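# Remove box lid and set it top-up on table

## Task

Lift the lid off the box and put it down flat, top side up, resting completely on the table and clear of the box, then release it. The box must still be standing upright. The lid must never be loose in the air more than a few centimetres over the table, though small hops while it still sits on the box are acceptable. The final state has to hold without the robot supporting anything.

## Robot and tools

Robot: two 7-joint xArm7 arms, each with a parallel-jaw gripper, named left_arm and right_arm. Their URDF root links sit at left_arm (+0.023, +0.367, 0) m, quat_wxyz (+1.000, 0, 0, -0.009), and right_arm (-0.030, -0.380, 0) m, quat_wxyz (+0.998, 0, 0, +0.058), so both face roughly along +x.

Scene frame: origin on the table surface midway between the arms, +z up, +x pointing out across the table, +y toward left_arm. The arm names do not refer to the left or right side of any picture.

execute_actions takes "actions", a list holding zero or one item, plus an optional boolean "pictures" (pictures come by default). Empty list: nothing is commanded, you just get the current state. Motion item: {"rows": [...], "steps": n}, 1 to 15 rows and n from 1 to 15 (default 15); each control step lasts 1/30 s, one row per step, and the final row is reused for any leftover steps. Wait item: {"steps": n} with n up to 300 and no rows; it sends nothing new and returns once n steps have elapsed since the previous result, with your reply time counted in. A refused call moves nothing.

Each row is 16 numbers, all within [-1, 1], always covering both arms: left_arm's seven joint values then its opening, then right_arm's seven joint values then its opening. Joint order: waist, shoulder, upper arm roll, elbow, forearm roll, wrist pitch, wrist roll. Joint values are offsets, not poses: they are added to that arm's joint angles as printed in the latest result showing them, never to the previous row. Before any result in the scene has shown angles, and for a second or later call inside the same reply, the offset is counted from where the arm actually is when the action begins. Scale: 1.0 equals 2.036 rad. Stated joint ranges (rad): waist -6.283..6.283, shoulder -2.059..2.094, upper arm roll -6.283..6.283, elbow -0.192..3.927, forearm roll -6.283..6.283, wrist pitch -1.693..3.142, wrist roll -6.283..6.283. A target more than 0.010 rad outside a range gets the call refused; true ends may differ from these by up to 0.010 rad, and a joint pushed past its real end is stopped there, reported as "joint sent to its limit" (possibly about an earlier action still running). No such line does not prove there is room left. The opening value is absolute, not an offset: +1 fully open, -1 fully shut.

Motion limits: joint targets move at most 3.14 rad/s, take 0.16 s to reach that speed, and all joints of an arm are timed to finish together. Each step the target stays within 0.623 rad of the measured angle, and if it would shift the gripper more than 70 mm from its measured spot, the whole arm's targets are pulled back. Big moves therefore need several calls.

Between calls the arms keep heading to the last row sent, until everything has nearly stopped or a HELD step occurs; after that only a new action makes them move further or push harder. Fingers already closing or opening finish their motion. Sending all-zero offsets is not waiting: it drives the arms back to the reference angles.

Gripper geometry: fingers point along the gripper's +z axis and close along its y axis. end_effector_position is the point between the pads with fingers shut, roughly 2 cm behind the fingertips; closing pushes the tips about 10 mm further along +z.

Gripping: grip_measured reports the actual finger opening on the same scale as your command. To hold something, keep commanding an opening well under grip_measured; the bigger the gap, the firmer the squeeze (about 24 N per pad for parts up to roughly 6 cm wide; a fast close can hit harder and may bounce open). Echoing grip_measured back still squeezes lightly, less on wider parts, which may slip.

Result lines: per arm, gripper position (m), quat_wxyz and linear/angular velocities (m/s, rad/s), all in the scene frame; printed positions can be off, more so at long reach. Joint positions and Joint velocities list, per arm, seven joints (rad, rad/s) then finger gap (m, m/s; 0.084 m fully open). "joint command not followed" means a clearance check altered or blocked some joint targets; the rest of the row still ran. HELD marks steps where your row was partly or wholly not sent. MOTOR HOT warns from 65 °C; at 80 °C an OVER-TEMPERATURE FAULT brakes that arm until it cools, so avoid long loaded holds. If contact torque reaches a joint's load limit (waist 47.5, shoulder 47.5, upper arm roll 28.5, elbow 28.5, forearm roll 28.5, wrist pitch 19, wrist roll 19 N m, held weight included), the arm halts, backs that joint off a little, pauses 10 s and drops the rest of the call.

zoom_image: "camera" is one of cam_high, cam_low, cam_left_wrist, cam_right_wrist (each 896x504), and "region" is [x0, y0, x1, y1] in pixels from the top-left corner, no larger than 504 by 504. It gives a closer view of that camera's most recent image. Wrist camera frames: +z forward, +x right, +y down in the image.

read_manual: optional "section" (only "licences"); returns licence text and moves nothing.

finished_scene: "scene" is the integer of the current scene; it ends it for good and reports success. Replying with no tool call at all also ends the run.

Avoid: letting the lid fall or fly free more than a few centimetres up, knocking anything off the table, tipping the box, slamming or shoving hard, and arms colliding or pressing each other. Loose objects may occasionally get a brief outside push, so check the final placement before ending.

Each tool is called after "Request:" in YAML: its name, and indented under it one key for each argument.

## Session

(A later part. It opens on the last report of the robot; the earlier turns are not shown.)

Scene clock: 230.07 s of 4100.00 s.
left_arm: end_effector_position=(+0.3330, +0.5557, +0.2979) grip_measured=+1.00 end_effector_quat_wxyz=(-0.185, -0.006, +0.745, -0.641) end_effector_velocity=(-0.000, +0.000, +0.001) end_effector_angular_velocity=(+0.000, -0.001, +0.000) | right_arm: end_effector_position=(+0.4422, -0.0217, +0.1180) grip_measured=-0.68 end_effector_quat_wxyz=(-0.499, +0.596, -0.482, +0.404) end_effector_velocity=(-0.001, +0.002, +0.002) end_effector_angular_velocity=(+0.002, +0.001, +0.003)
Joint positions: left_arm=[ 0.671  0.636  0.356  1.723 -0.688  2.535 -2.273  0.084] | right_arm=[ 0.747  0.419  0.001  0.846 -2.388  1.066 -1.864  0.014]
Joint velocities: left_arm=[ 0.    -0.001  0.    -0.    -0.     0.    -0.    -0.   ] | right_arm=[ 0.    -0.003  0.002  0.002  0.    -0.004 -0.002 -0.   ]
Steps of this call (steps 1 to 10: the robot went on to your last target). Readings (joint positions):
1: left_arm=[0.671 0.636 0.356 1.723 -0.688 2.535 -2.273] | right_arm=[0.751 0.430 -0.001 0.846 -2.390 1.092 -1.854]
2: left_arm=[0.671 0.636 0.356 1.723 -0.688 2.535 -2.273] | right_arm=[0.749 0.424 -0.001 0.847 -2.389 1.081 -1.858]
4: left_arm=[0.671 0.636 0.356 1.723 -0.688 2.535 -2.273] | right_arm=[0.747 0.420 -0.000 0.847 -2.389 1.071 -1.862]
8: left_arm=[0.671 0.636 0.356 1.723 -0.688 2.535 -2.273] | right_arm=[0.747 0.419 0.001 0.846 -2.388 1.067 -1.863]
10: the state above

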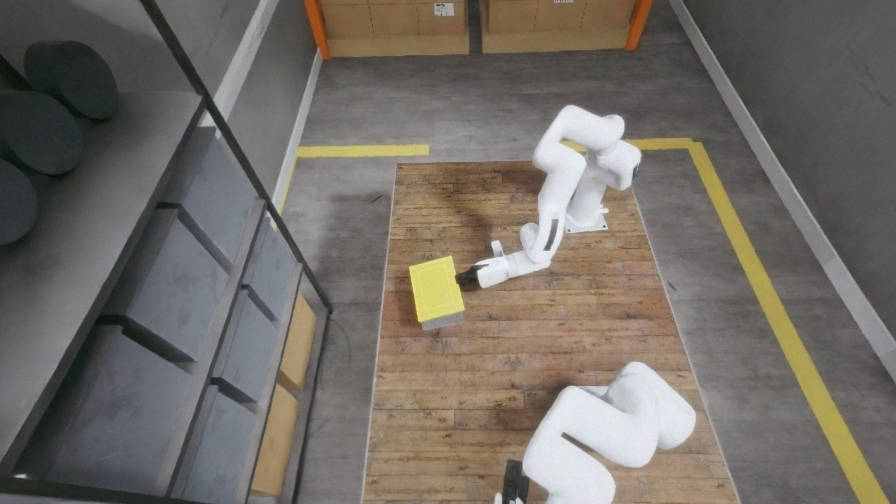

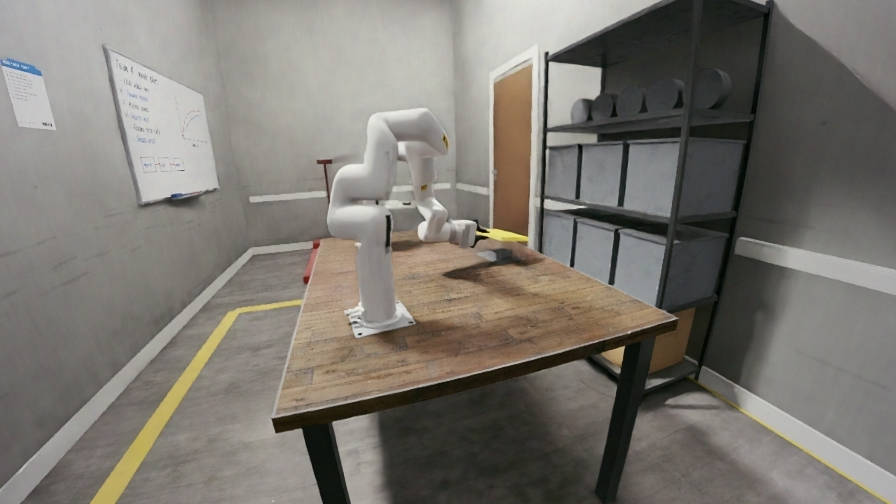

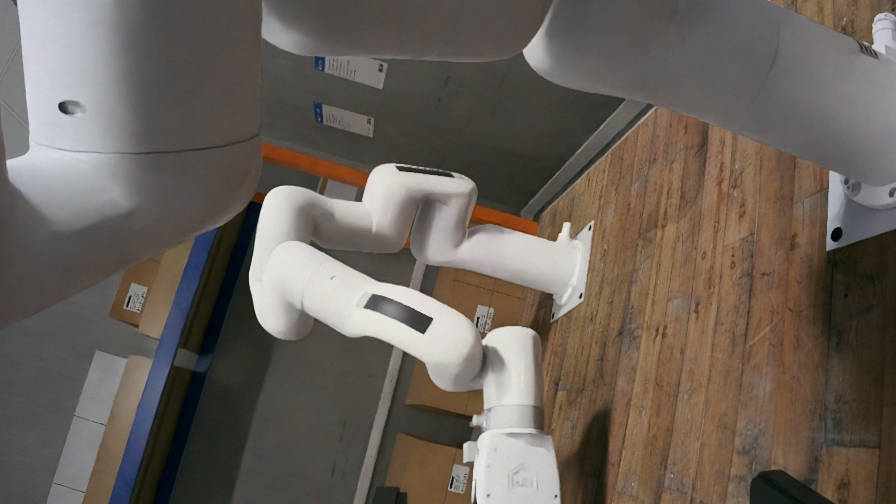

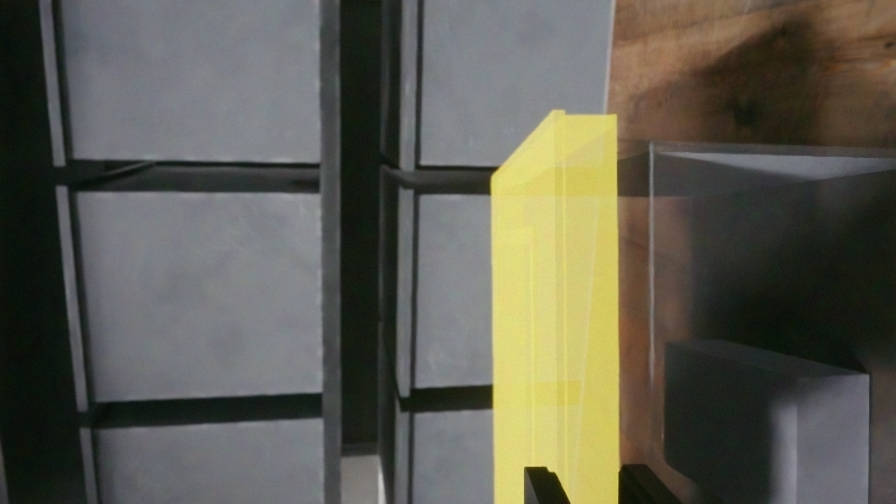

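Request:
execute_actions:
  actions:
    - {"rows": [[0,0,0,0,0,0,0,1, -0.0006,-0.0006,0,0.0007,-0.0001,-0.0011,-0.0009,-1],[0,0,0,0,0,0,0,1, -0.0013,-0.0015,0,0.0016,-0.0003,-0.0026,-0.0021,-1],[0,0,0,0,0,0,0,1, -0.0023,-0.0025,0,0.0028,-0.0005,-0.0045,-0.0036,-1],[0,0,0,0,0,0,0,1, -0.0032,-0.004,0,0.0039,-0.0006,-0.0066,-0.0053,-1],[0,0,0,0,0,0,0,1, -0.004,-0.0065,0,0.0043,-0.0003,-0.0089,-0.0074,-1],[0,0,0,0,0,0,0,1, -0.0043,-0.0103,0,0.0037,0.0005,-0.0112,-0.0096,-1],[0,0,0,0,0,0,0,1, -0.0047,-0.0145,0,0.0029,0.0014,-0.0137,-0.0121,-1],[0,0,0,0,0,0,0,1, -0.005,-0.0187,0,0.0022,0.0023,-0.0162,-0.0146,-1],[0,0,0,0,0,0,0,1, -0.0054,-0.0229,0,0.0015,0.0032,-0.0188,-0.017,-1],[0,0,0,0,0,0,0,1, -0.0057,-0.0267,0,0.0009,0.0041,-0.0211,-0.0193,-1],[0,0,0,0,0,0,0,1, -0.006,-0.0297,0,0.0003,0.0047,-0.0229,-0.0211,-1],[0,0,0,0,0,0,0,1, -0.0062,-0.0324,0,-0.0001,0.0053,-0.0245,-0.0227,-1],[0,0,0,0,0,0,0,1, -0.0063,-0.0339,0,-0.0004,0.0056,-0.0254,-0.0236,-1],[0,0,0,0,0,0,0,1, -0.0064,-0.0347,0,-0.0005,0.0058,-0.0259,-0.024,-1]], "steps": 15}
  pictures: false

Request:
execute_actions:
  actions:
    - {"steps": 10}

Request:
zoom_image:
  camera: "cam_low"
  region: [430, 200, 550, 280]

Scene clock: 257.37 s of 4100.00 s.
left_arm: end_effector_position=(+0.3330, +0.5557, +0.2979) grip_measured=+1.00 end_effector_quat_wxyz=(-0.185, -0.006, +0.745, -0.641) end_effector_velocity=(-0.000, -0.000, +0.001) end_effector_angular_velocity=(+0.001, -0.001, +0.000) | right_arm: end_effector_position=(+0.4465, -0.0198, +0.1440) grip_measured=-0.68 end_effector_quat_wxyz=(-0.501, +0.595, -0.482, +0.404) end_effector_velocity=(+0.001, +0.000, +0.047) end_effector_angular_velocity=(+0.008, -0.007, +0.001)
Joint positions: left_arm=[ 0.671  0.636  0.356  1.723 -0.688  2.535 -2.273  0.084] | right_arm=[ 0.735  0.356  0.001  0.847 -2.379  1.019 -1.907  0.014]
Joint velocities: left_arm=[ 0.    -0.002 -0.     0.     0.     0.    -0.    -0.   ] | right_arm=[-0.011 -0.124 -0.    -0.019  0.026 -0.072 -0.071  0.   ]
Steps of this call (steps 1 to 30: the robot went on to your last target; steps 31 to 90: nothing new was sent; then 23.80 s passed at rest; steps 91 to 105: all 15 steps of this action). Readings (joint positions):
91: left_arm=[0.671 0.636 0.356 1.723 -0.688 2.535 -2.273] | right_arm=[0.747 0.418 0.001 0.847 -2.389 1.066 -1.864]
92: left_arm=[0.671 0.636 0.356 1.723 -0.688 2.535 -2.273] | right_arm=[0.747 0.418 0.001 0.847 -2.389 1.065 -1.864]
94: left_arm=[0.671 0.636 0.356 1.723 -0.688 2.535 -2.273] | right_arm=[0.746 0.417 0.002 0.848 -2.389 1.062 -1.867]
98: left_arm=[0.671 0.636 0.356 1.723 -0.688 2.535 -2.273] | right_arm=[0.741 0.404 0.002 0.852 -2.388 1.048 -1.879]
105: the state above

Scene clock: 257.70 s of 4100.00 s.
left_arm: end_effector_position=(+0.3330, +0.5557, +0.2979) grip_measured=+1.00 end_effector_quat_wxyz=(-0.185, -0.006, +0.745, -0.641) end_effector_velocity=(-0.000, -0.000, -0.000) end_effector_angular_velocity=(-0.001, +0.001, -0.000) | right_arm: end_effector_position=(+0.4462, -0.0202, +0.1460) grip_measured=-0.68 end_effector_quat_wxyz=(-0.500, +0.596, -0.482, +0.404) end_effector_velocity=(+0.001, +0.000, +0.001) end_effector_angular_velocity=(+0.002, -0.002, -0.001)
Joint positions: left_arm=[ 0.671  0.636  0.356  1.723 -0.688  2.535 -2.273  0.084] | right_arm=[ 0.734  0.349  0.001  0.845 -2.377  1.014 -1.912  0.014]
Joint velocities: left_arm=[-0.     0.001  0.    -0.001  0.    -0.    -0.    -0.   ] | right_arm=[-0.    -0.001 -0.001  0.002  0.    -0.    -0.001  0.   ]
Steps of this call (steps 1 to 10: the robot went on to your last target). Readings (joint positions):
1: left_arm=[0.671 0.636 0.356 1.723 -0.688 2.535 -2.273] | right_arm=[0.735 0.353 0.001 0.847 -2.378 1.017 -1.909]
2: left_arm=[0.671 0.636 0.356 1.723 -0.688 2.535 -2.273] | right_arm=[0.735 0.351 0.001 0.846 -2.377 1.016 -1.911]
4: left_arm=[0.671 0.636 0.356 1.723 -0.688 2.535 -2.273] | right_arm=[0.734 0.349 0.001 0.845 -2.377 1.015 -1.912]
8: left_arm=[0.671 0.636 0.356 1.723 -0.688 2.535 -2.273] | right_arm=[0.734 0.349 0.001 0.845 -2.377 1.014 -1.912]
10: the state above

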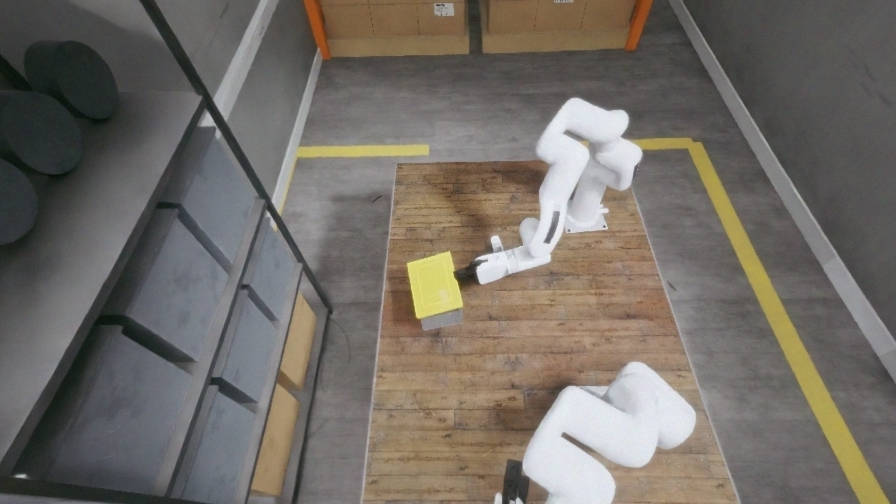

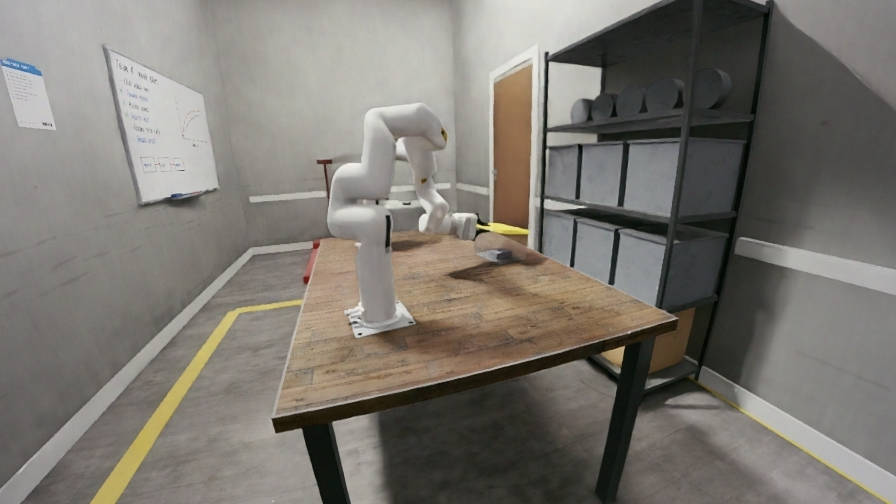

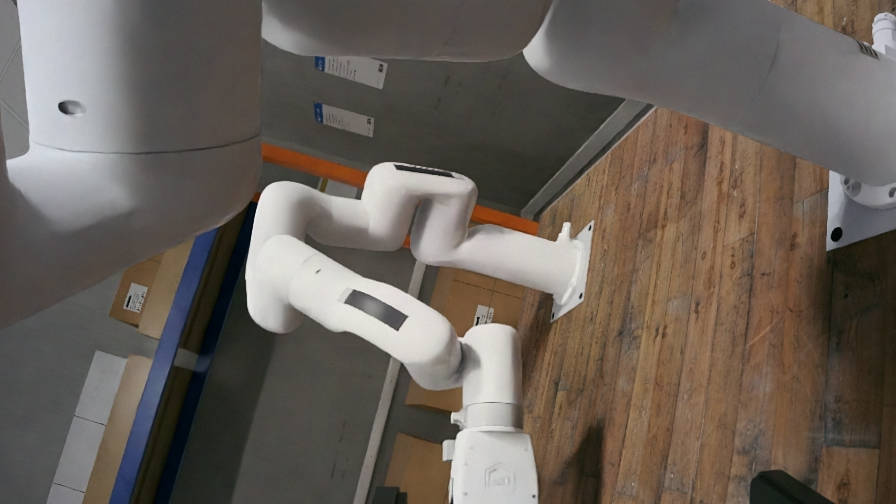

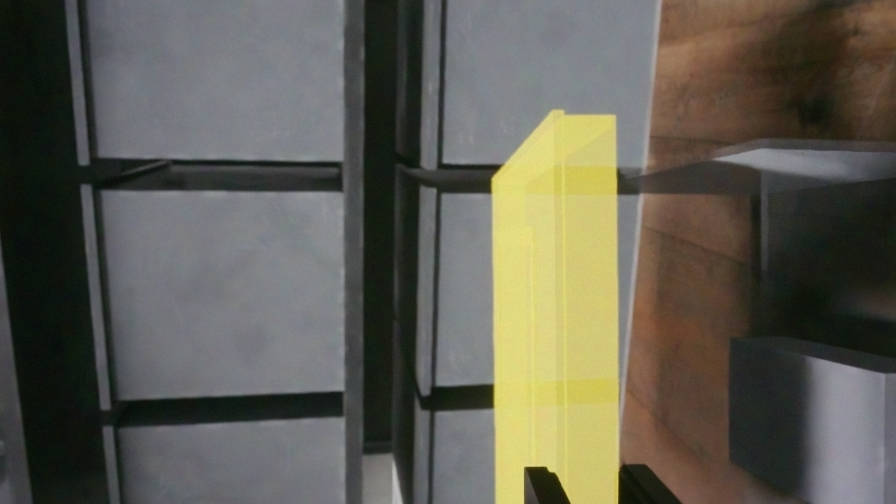

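Region (430, 200, 550, 280) of cam_low's 896x504 image, scaled by 4.200, with more detail than that image has.

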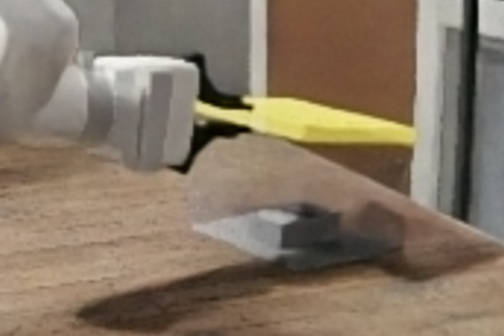

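Request:
execute_actions:
  actions:
    - {"rows": [[0,0,0,0,0,0,0,1, 0.0027,-0.0011,0,-0.0017,0.0025,0.0012,-0.0002,-1],[0,0,0,0,0,0,0,1, 0.0107,-0.0045,0,-0.0067,0.01,0.0049,-0.0006,-1],[0,0,0,0,0,0,0,1, 0.024,-0.0101,0,-0.015,0.0225,0.0111,-0.0014,-1],[0,0,0,0,0,0,0,1, 0.0427,-0.0179,0,-0.0266,0.04,0.0198,-0.0026,-1],[0,0,0,0,0,0,0,1, 0.0641,-0.0269,0,-0.0399,0.06,0.0296,-0.0038,-1],[0,0,0,0,0,0,0,1, 0.0881,-0.037,0,-0.0549,0.0825,0.0408,-0.0053,-1],[0,0,0,0,0,0,0,1, 0.1149,-0.0482,0,-0.0716,0.1075,0.0531,-0.0069,-1],[0,0,0,0,0,0,0,1, 0.1416,-0.0594,0,-0.0882,0.1326,0.0655,-0.0085,-1],[0,0,0,0,0,0,0,1, 0.1683,-0.0706,0,-0.1048,0.1576,0.0778,-0.0101,-1],[0,0,0,0,0,0,0,1, 0.195,-0.0818,0,-0.1215,0.1826,0.0902,-0.0117,-1],[0,0,0,0,0,0,0,1, 0.219,-0.0919,0,-0.1364,0.2051,0.1013,-0.0131,-1],[0,0,0,0,0,0,0,1, 0.2404,-0.1009,0,-0.1498,0.2251,0.1112,-0.0144,-1],[0,0,0,0,0,0,0,1, 0.2537,-0.1065,0,-0.1581,0.2376,0.1173,-0.0152,-1],[0,0,0,0,0,0,0,1, 0.2631,-0.1104,0,-0.1639,0.2463,0.1216,-0.0158,-1],[0,0,0,0,0,0,0,1, 0.2671,-0.1121,0,-0.1664,0.2501,0.1235,-0.016,-1]], "steps": 15}
  pictures: false

Request:
execute_actions:
  actions:
    - {"steps": 18}

Scene clock: 279.97 s of 4100.00 s.
left_arm: end_effector_position=(+0.3330, +0.5557, +0.2979) grip_measured=+1.00 end_effector_quat_wxyz=(-0.185, -0.006, +0.745, -0.641) end_effector_velocity=(+0.000, +0.000, -0.001) end_effector_angular_velocity=(-0.000, -0.001, -0.000) | right_arm: end_effector_position=(+0.3011, -0.0018, +0.1499) grip_measured=-0.68 end_effector_quat_wxyz=(-0.505, +0.594, -0.485, +0.397) end_effector_velocity=(-0.421, -0.077, +0.003) end_effector_angular_velocity=(-0.068, -0.014, -0.027)
Joint positions: left_arm=[ 0.671  0.636  0.356  1.723 -0.688  2.535 -2.273  0.084] | right_arm=[ 1.108  0.192  0.003  0.613 -2.028  1.185 -1.935  0.014]
Joint velocities: left_arm=[-0.     0.001  0.     0.     0.    -0.     0.002 -0.   ] | right_arm=[ 1.191 -0.502 -0.009 -0.744  1.117  0.551 -0.071 -0.   ]
Steps of this call (steps 1 to 15: the robot went on to your last target; steps 16 to 90: nothing new was sent; then 18.77 s passed at rest; steps 91 to 105: all 15 steps of this action). Readings (joint positions):
91: left_arm=[0.671 0.636 0.356 1.723 -0.688 2.535 -2.273] | right_arm=[0.734 0.348 0.001 0.845 -2.376 1.014 -1.912]
92: left_arm=[0.671 0.636 0.356 1.723 -0.688 2.535 -2.273] | right_arm=[0.735 0.348 0.001 0.844 -2.375 1.015 -1.913]
94: left_arm=[0.671 0.636 0.356 1.723 -0.688 2.535 -2.273] | right_arm=[0.748 0.343 -0.002 0.836 -2.362 1.021 -1.913]
98: left_arm=[0.671 0.636 0.356 1.723 -0.688 2.535 -2.273] | right_arm=[0.843 0.302 -0.001 0.777 -2.273 1.066 -1.919]
105: the state above

Scene clock: 280.57 s of 4100.00 s.
left_arm: end_effector_position=(+0.3330, +0.5557, +0.2979) grip_measured=+1.00 end_effector_quat_wxyz=(-0.185, -0.006, +0.745, -0.641) end_effector_velocity=(-0.000, -0.000, +0.000) end_effector_angular_velocity=(-0.000, -0.002, -0.000) | right_arm: end_effector_position=(+0.2458, -0.0208, +0.1500) grip_measured=-0.68 end_effector_quat_wxyz=(-0.499, +0.595, -0.482, +0.405) end_effector_velocity=(-0.003, +0.001, -0.000) end_effector_angular_velocity=(-0.001, +0.001, +0.006)
Joint positions: left_arm=[ 0.671  0.636  0.356  1.723 -0.688  2.535 -2.273  0.084] | right_arm=[ 1.277  0.121  0.001  0.507 -1.868  1.265 -1.945  0.014]
Joint velocities: left_arm=[-0.    -0.001  0.     0.    -0.     0.001  0.002  0.   ] | right_arm=[ 0.004 -0.002  0.003 -0.003  0.001  0.    -0.    -0.   ]
Steps of this call (steps 1 to 18: the robot went on to your last target). Readings (joint positions):
1: left_arm=[0.671 0.636 0.356 1.723 -0.688 2.535 -2.273] | right_arm=[1.148 0.175 0.003 0.588 -1.991 1.204 -1.937]
2: left_arm=[0.671 0.636 0.356 1.723 -0.688 2.535 -2.273] | right_arm=[1.187 0.159 0.003 0.564 -1.955 1.222 -1.939]
4: left_arm=[0.671 0.636 0.356 1.723 -0.688 2.535 -2.273] | right_arm=[1.246 0.134 0.005 0.526 -1.900 1.248 -1.943]
8: left_arm=[0.671 0.636 0.356 1.723 -0.688 2.535 -2.273] | right_arm=[1.274 0.122 0.000 0.508 -1.871 1.264 -1.945]
18: the state above

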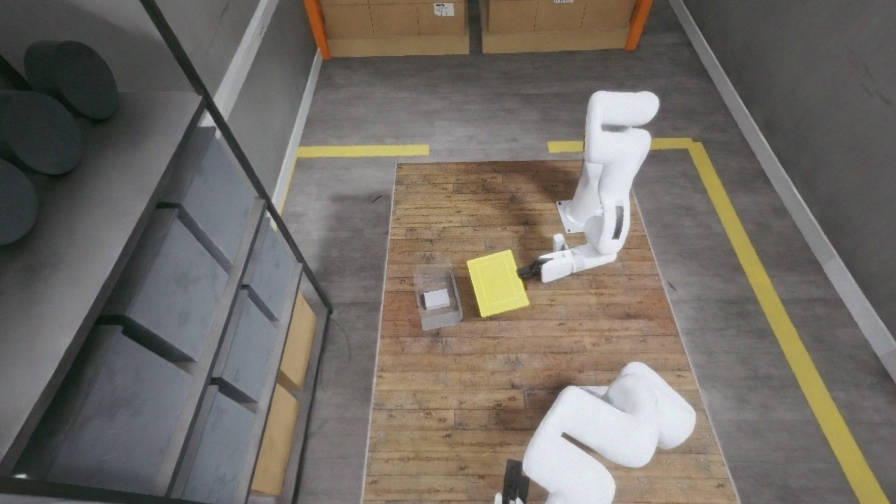

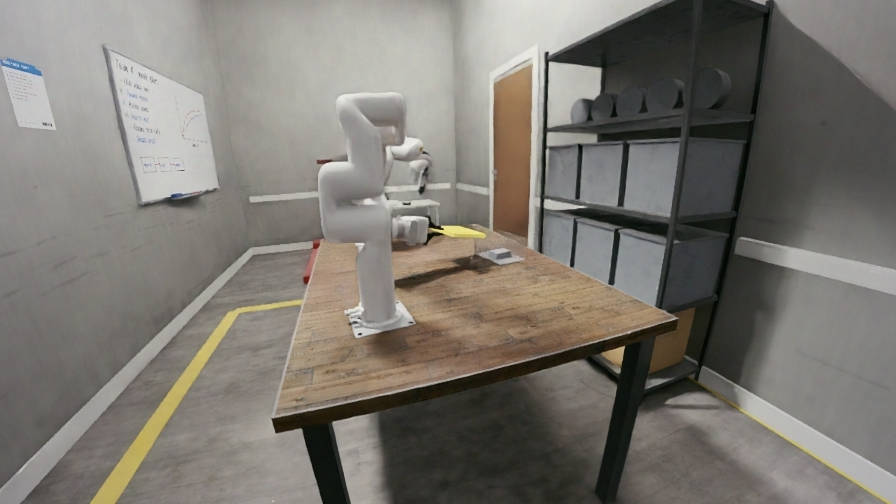

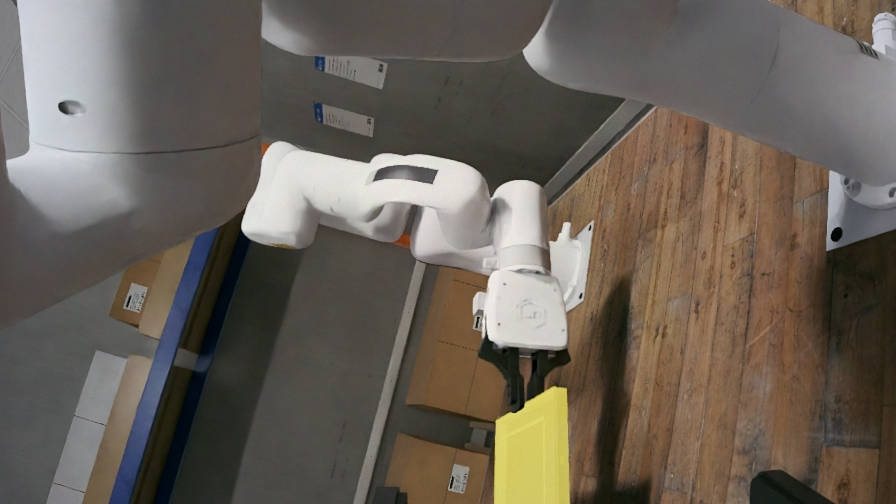

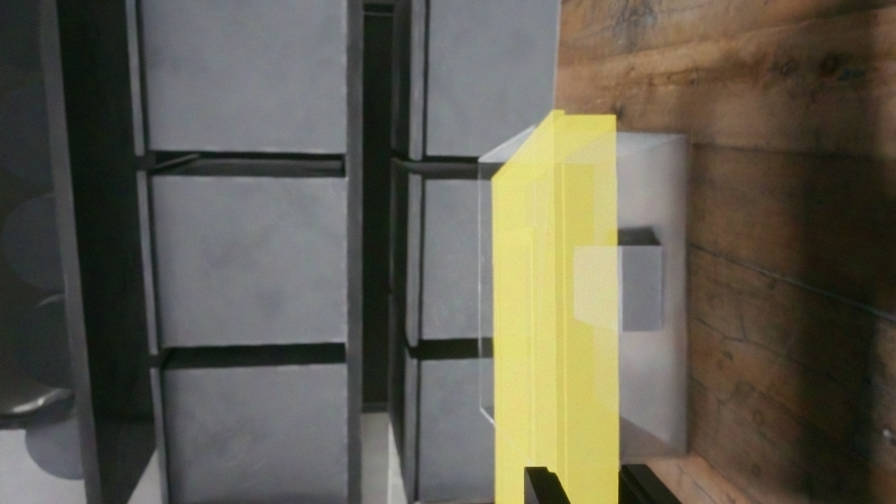

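Request:
execute_actions:
  actions:
    - {"rows": [[0,0,0,0,0,0,0,1, -0.0003,0.0025,0,0.0008,-0.0005,-0.0007,0.0016,-1],[0,0,0,0,0,0,0,1, -0.001,0.0075,0,0.0025,-0.0016,-0.0022,0.0048,-1],[0,0,0,0,0,0,0,1, -0.0022,0.0162,0,0.0054,-0.0035,-0.0047,0.0103,-1],[0,0,0,0,0,0,0,1, -0.0037,0.0275,0,0.0092,-0.0059,-0.0079,0.0175,-1],[0,0,0,0,0,0,0,1, -0.0054,0.04,0,0.0133,-0.0086,-0.0115,0.0254,-1],[0,0,0,0,0,0,0,1, -0.0073,0.0537,0,0.0179,-0.0115,-0.0154,0.0342,-1],[0,0,0,0,0,0,0,1, -0.0092,0.0674,0,0.0225,-0.0145,-0.0194,0.0429,-1],[0,0,0,0,0,0,0,1, -0.0109,0.0799,0,0.0266,-0.0172,-0.023,0.0509,-1],[0,0,0,0,0,0,0,1, -0.0124,0.0912,0,0.0304,-0.0196,-0.0262,0.058,-1],[0,0,0,0,0,0,0,1, -0.0138,0.1012,0,0.0337,-0.0217,-0.0291,0.0644,-1],[0,0,0,0,0,0,0,1, -0.0149,0.1093,0,0.0364,-0.0235,-0.0314,0.0696,-1],[0,0,0,0,0,0,0,1, -0.0157,0.1155,0,0.0385,-0.0248,-0.0332,0.0735,-1],[0,0,0,0,0,0,0,1, -0.0163,0.1199,0,0.04,-0.0257,-0.0345,0.0763,-1],[0,0,0,0,0,0,0,1, -0.0167,0.123,0,0.041,-0.0264,-0.0354,0.0783,-1],[0,0,0,0,0,0,0,1, -0.017,0.1249,0,0.0416,-0.0268,-0.0359,0.0795,-1]], "steps": 15}
  pictures: false

Request:
execute_actions:
  actions:
    - {"steps": 12}

Request:
zoom_image:
  camera: "cam_low"
  region: [390, 220, 530, 300]

Request:
zoom_image:
  camera: "cam_left_wrist"
  region: [460, 300, 700, 504]

Scene clock: 318.10 s of 4100.00 s.
left_arm: end_effector_position=(+0.3330, +0.5557, +0.2979) grip_measured=+1.00 end_effector_quat_wxyz=(-0.185, -0.006, +0.745, -0.641) end_effector_velocity=(-0.000, -0.000, -0.000) end_effector_angular_velocity=(-0.000, +0.001, -0.001) | right_arm: end_effector_position=(+0.2456, -0.0203, +0.0688) grip_measured=-0.68 end_effector_quat_wxyz=(-0.466, +0.622, -0.502, +0.378) end_effector_velocity=(-0.004, -0.015, -0.150) end_effector_angular_velocity=(-0.048, +0.197, -0.017)
Joint positions: left_arm=[ 0.671  0.636  0.356  1.723 -0.688  2.535 -2.273  0.084] | right_arm=[ 1.247  0.345  0.001  0.58  -1.915  1.201 -1.804  0.014]
Joint velocities: left_arm=[-0.     0.    -0.    -0.001  0.001 -0.     0.     0.   ] | right_arm=[-0.054  0.398 -0.     0.128 -0.084 -0.114  0.251  0.   ]
Steps of this call (steps 1 to 15: the robot went on to your last target; steps 16 to 90: nothing new was sent; then 34.03 s passed at rest; steps 91 to 105: all 15 steps of this action). Readings (joint positions):
91: left_arm=[0.671 0.636 0.356 1.723 -0.688 2.535 -2.273] | right_arm=[1.278 0.121 0.001 0.506 -1.868 1.265 -1.945]
92: left_arm=[0.671 0.636 0.356 1.723 -0.688 2.535 -2.273] | right_arm=[1.278 0.122 0.001 0.507 -1.868 1.265 -1.944]
94: left_arm=[0.671 0.636 0.356 1.723 -0.688 2.535 -2.273] | right_arm=[1.276 0.131 0.001 0.511 -1.870 1.262 -1.938]
98: left_arm=[0.671 0.636 0.356 1.723 -0.688 2.535 -2.273] | right_arm=[1.267 0.194 0.001 0.532 -1.884 1.244 -1.897]
105: the state above

Scene clock: 318.50 s of 4100.00 s.
left_arm: end_effector_position=(+0.3330, +0.5557, +0.2979) grip_measured=+1.00 end_effector_quat_wxyz=(-0.185, -0.006, +0.745, -0.641) end_effector_velocity=(-0.000, +0.000, +0.000) end_effector_angular_velocity=(+0.001, -0.004, -0.000) | right_arm: end_effector_position=(+0.2454, -0.0205, +0.0583) grip_measured=-0.68 end_effector_quat_wxyz=(-0.463, +0.625, -0.506, +0.374) end_effector_velocity=(-0.000, -0.002, -0.002) end_effector_angular_velocity=(-0.005, +0.003, -0.000)
Joint positions: left_arm=[ 0.671  0.636  0.356  1.723 -0.688  2.535 -2.273  0.084] | right_arm=[ 1.243  0.374  0.001  0.591 -1.922  1.192 -1.783  0.014]
Joint velocities: left_arm=[ 0.    -0.001  0.     0.001  0.    -0.     0.003  0.   ] | right_arm=[-0.     0.004  0.    -0.002 -0.    -0.001  0.001 -0.   ]
Steps of this call (steps 1 to 12: the robot went on to your last target). Readings (joint positions):
1: left_arm=[0.671 0.636 0.356 1.723 -0.688 2.535 -2.273] | right_arm=[1.245 0.357 0.001 0.584 -1.918 1.198 -1.796]
2: left_arm=[0.671 0.636 0.356 1.723 -0.688 2.535 -2.273] | right_arm=[1.244 0.364 0.001 0.586 -1.920 1.195 -1.791]
4: left_arm=[0.671 0.636 0.356 1.723 -0.688 2.535 -2.273] | right_arm=[1.243 0.371 0.001 0.589 -1.921 1.193 -1.786]
8: left_arm=[0.671 0.636 0.356 1.723 -0.688 2.535 -2.273] | right_arm=[1.243 0.374 0.001 0.591 -1.922 1.192 -1.784]
12: the state above

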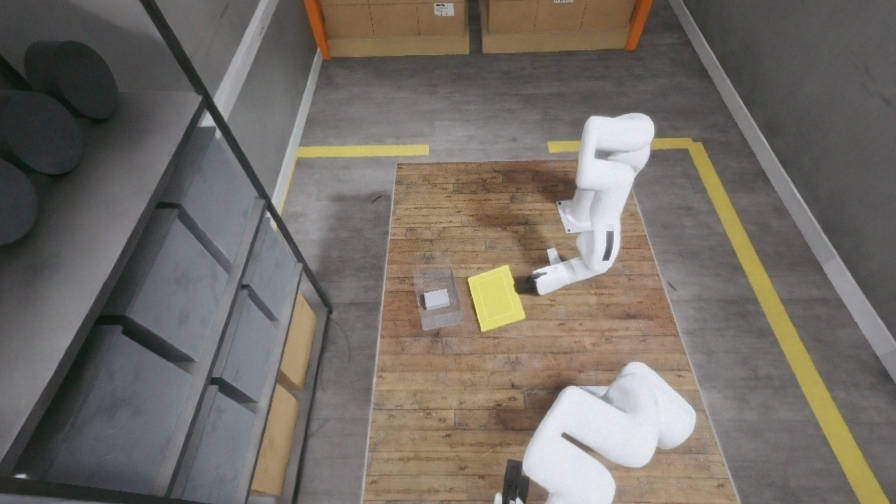

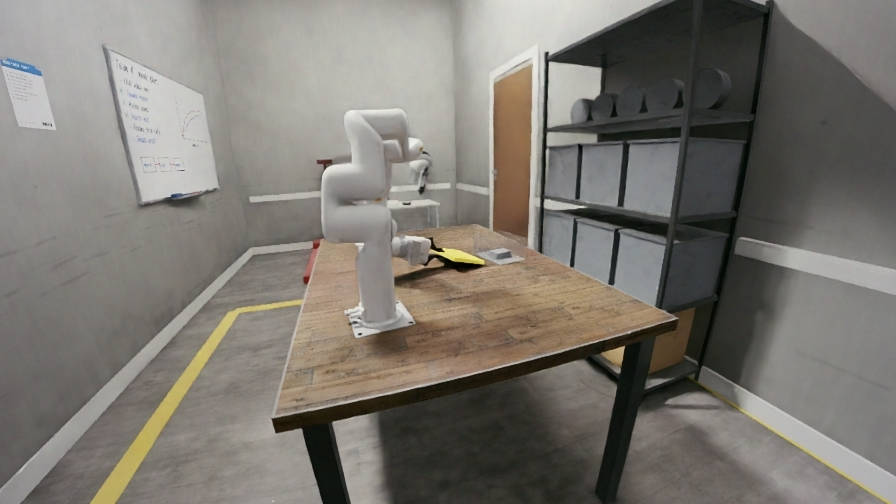

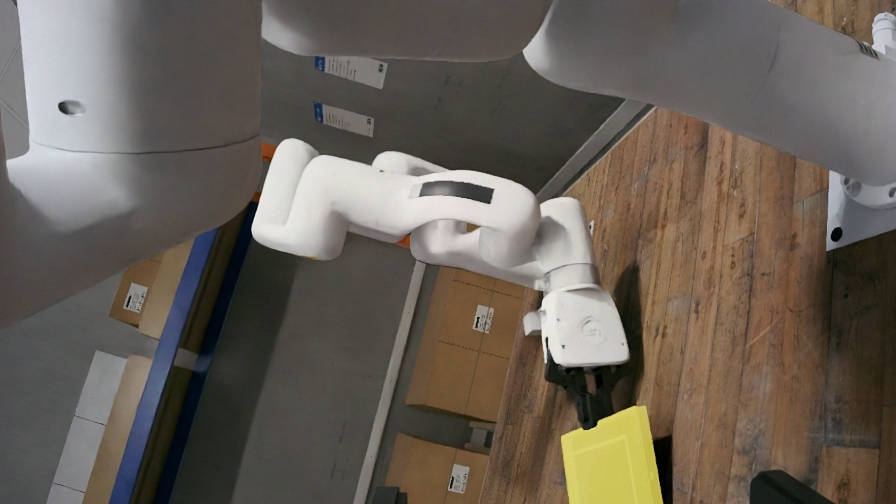

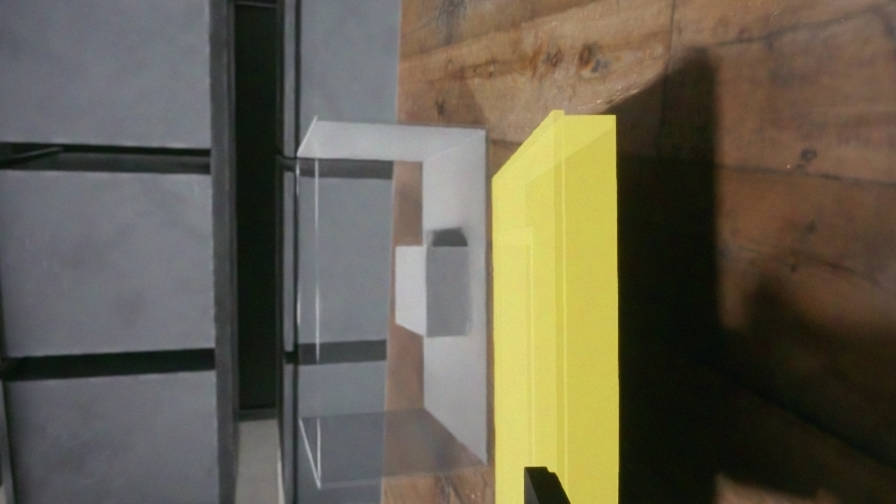

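Region (390, 220, 530, 300) of cam_low's 896x504 image, scaled by 3.600, with more detail than that image has; it fills the top 288 rows of this view, and the rest is white.

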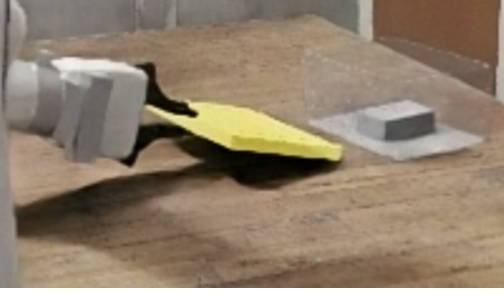

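Region (460, 300, 700, 504) of cam_left_wrist's 896x504 image, scaled by 2.100, with more detail than that image has; it fills the top 428 rows of this view, and the rest is white.

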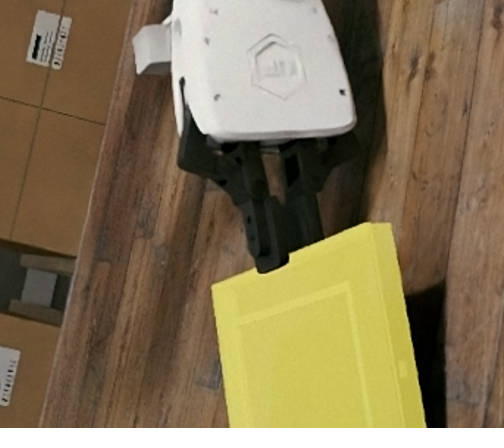

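Request:
execute_actions:
  actions:
    - {"rows": [[0,0,0,0,0,0,0,1, 0,0,0,0,0,0,0,-0.68],[0,0,0,0,0,0,0,1, -0.0007,-0.0003,0,0.0002,-0.0001,-0.0014,-0.0006,-0.64],[0,0,0,0,0,0,0,1, -0.0029,-0.0011,0,0.0007,-0.0006,-0.0057,-0.0024,-0.61],[0,0,0,0,0,0,0,1, -0.0073,-0.0028,0,0.0019,-0.0015,-0.0142,-0.0061,-0.58],[0,0,0,0,0,0,0,1, -0.0132,-0.0051,0,0.0033,-0.0026,-0.0256,-0.0109,-0.55],[0,0,0,0,0,0,0,1, -0.0198,-0.0076,0,0.005,-0.0039,-0.0384,-0.0164,-0.53],[0,0,0,0,0,0,0,1, -0.0271,-0.0105,0,0.0068,-0.0054,-0.0526,-0.0224,-0.51],[0,0,0,0,0,0,0,1, -0.0351,-0.0136,0,0.0089,-0.007,-0.0683,-0.0291,-0.49],[0,0,0,0,0,0,0,1, -0.0432,-0.0167,0,0.0109,-0.0086,-0.0839,-0.0358,-0.47],[0,0,0,0,0,0,0,1, -0.0512,-0.0198,0,0.013,-0.0102,-0.0995,-0.0424,-0.45],[0,0,0,0,0,0,0,1, -0.0586,-0.0226,0,0.0148,-0.0117,-0.1138,-0.0485,-0.43],[0,0,0,0,0,0,0,1, -0.0644,-0.0249,0,0.0163,-0.0128,-0.1251,-0.0533,-0.42],[0,0,0,0,0,0,0,1, -0.0688,-0.0266,0,0.0174,-0.0137,-0.1337,-0.057,-0.41],[0,0,0,0,0,0,0,1, -0.0717,-0.0277,0,0.0181,-0.0143,-0.1394,-0.0594,-0.41],[0,0,0,0,0,0,0,1, -0.0732,-0.0283,0,0.0185,-0.0146,-0.1422,-0.0606,-0.41]], "steps": 15}
  pictures: false

Request:
execute_actions:
  actions:
    - {"steps": 12}

Request:
zoom_image:
  camera: "cam_low"
  region: [390, 220, 530, 300]

Scene clock: 349.23 s of 4100.00 s.
left_arm: end_effector_position=(+0.3330, +0.5557, +0.2979) grip_measured=+1.00 end_effector_quat_wxyz=(-0.185, -0.006, +0.745, -0.641) end_effector_velocity=(-0.000, +0.000, -0.000) end_effector_angular_velocity=(-0.001, +0.000, -0.000) | right_arm: end_effector_position=(+0.2554, -0.0194, +0.0421) grip_measured=-0.44 end_effector_quat_wxyz=(-0.402, +0.663, -0.539, +0.328) end_effector_velocity=(+0.028, +0.005, -0.029) end_effector_angular_velocity=(-0.077, +0.502, +0.018)
Joint positions: left_arm=[ 0.671  0.636  0.356  1.723 -0.688  2.535 -2.273  0.084] | right_arm=[ 1.123  0.328 -0.     0.622 -1.946  0.961 -1.882  0.025]
Joint velocities: left_arm=[-0.     0.001  0.    -0.     0.     0.     0.001  0.   ] | right_arm=[-0.358 -0.14  -0.007  0.093 -0.07  -0.677 -0.289  0.006]
Steps of this call (steps 1 to 30: the robot went on to your last target; steps 31 to 90: nothing new was sent; then 27.23 s passed at rest; steps 91 to 105: all 15 steps of this action). Readings (joint positions):
91: left_arm=[0.671 0.636 0.356 1.723 -0.688 2.535 -2.273] | right_arm=[1.243 0.375 0.001 0.591 -1.922 1.192 -1.783]
92: left_arm=[0.671 0.636 0.356 1.723 -0.688 2.535 -2.273] | right_arm=[1.243 0.375 0.001 0.591 -1.922 1.192 -1.783]
94: left_arm=[0.671 0.636 0.356 1.723 -0.688 2.535 -2.273] | right_arm=[1.241 0.374 0.001 0.592 -1.923 1.189 -1.785]
98: left_arm=[0.671 0.636 0.356 1.723 -0.688 2.535 -2.273] | right_arm=[1.217 0.364 0.001 0.598 -1.927 1.141 -1.805]
105: the state above

Scene clock: 349.63 s of 4100.00 s.
left_arm: end_effector_position=(+0.3330, +0.5557, +0.2979) grip_measured=+1.00 end_effector_quat_wxyz=(-0.185, -0.006, +0.745, -0.641) end_effector_velocity=(-0.000, -0.000, -0.000) end_effector_angular_velocity=(+0.001, +0.003, +0.000) | right_arm: end_effector_position=(+0.2559, -0.0185, +0.0390) grip_measured=-0.43 end_effector_quat_wxyz=(-0.389, +0.673, -0.545, +0.315) end_effector_velocity=(+0.002, -0.000, +0.001) end_effector_angular_velocity=(+0.001, -0.000, -0.003)
Joint positions: left_arm=[ 0.671  0.636  0.356  1.723 -0.688  2.535 -2.273  0.084] | right_arm=[ 1.094  0.317  0.001  0.629 -1.952  0.903 -1.906  0.025]
Joint velocities: left_arm=[-0.    -0.001  0.    -0.001  0.    -0.    -0.003 -0.   ] | right_arm=[-0.002 -0.002 -0.002  0.001 -0.    -0.002 -0.001  0.   ]
Steps of this call (steps 1 to 12: the robot went on to your last target). Readings (joint positions):
1: left_arm=[0.671 0.636 0.356 1.723 -0.688 2.535 -2.273] | right_arm=[1.112 0.324 -0.001 0.625 -1.948 0.941 -1.890]
2: left_arm=[0.671 0.636 0.356 1.723 -0.688 2.535 -2.273] | right_arm=[1.104 0.320 -0.001 0.627 -1.950 0.926 -1.897]
4: left_arm=[0.671 0.636 0.356 1.723 -0.688 2.535 -2.273] | right_arm=[1.097 0.318 -0.000 0.628 -1.951 0.911 -1.903]
8: left_arm=[0.671 0.636 0.356 1.723 -0.688 2.535 -2.273] | right_arm=[1.095 0.317 0.001 0.629 -1.952 0.904 -1.906]
12: the state above

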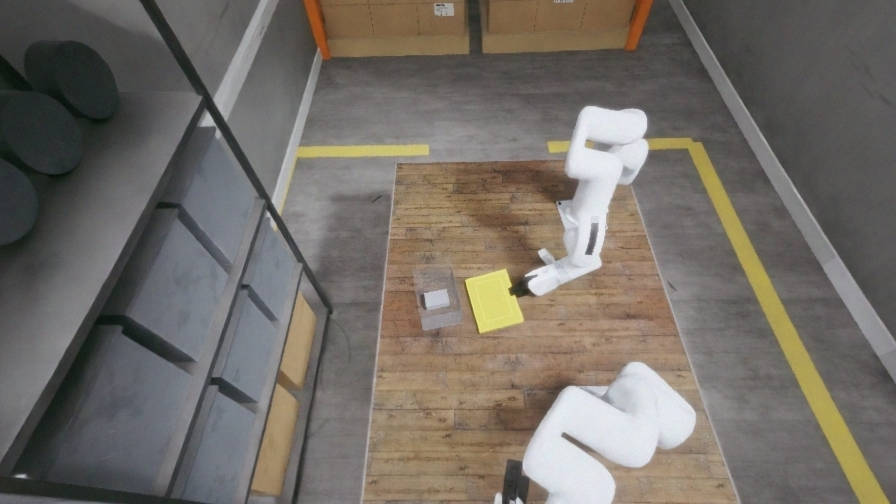

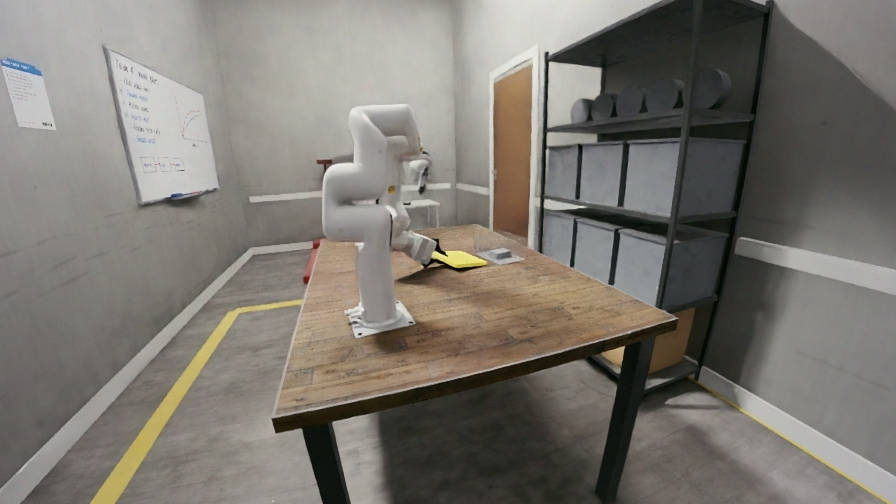

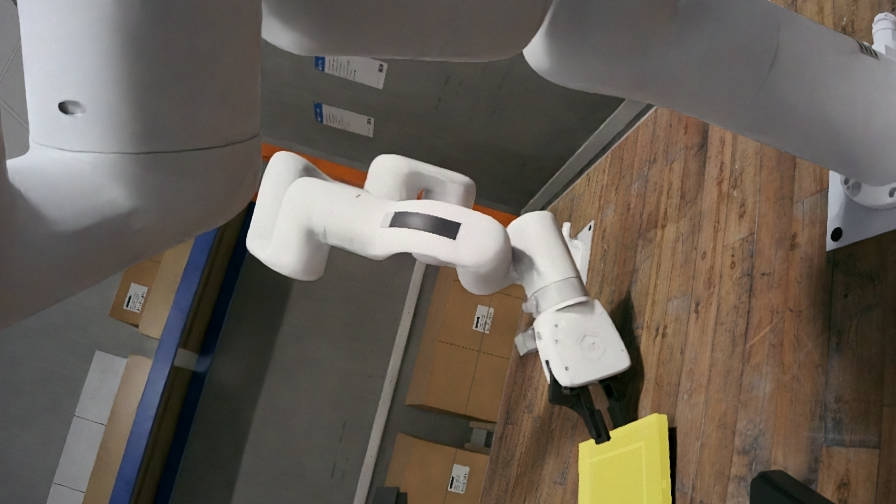

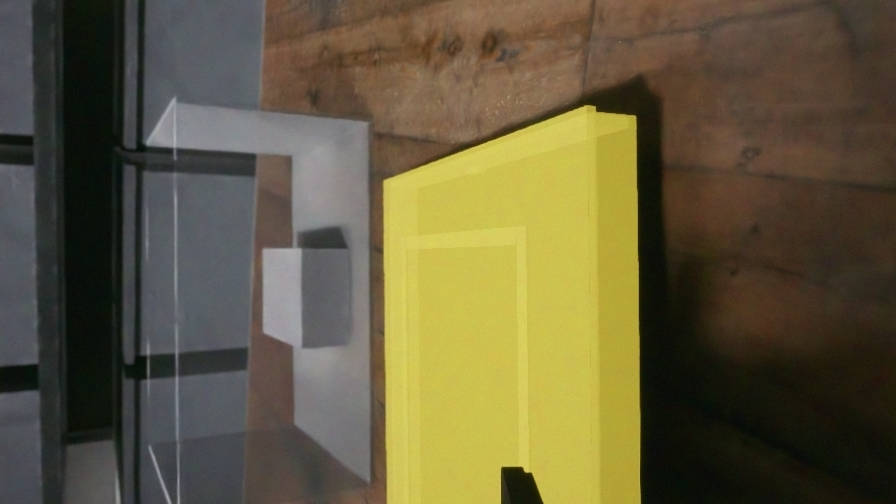

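Region (390, 220, 530, 300) of cam_low's 896x504 image, scaled by 3.600, with more detail than that image has; it fills the top 288 rows of this view, and the rest is white.

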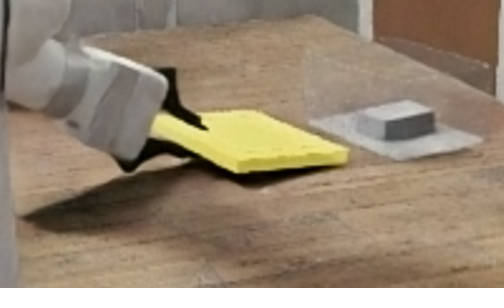

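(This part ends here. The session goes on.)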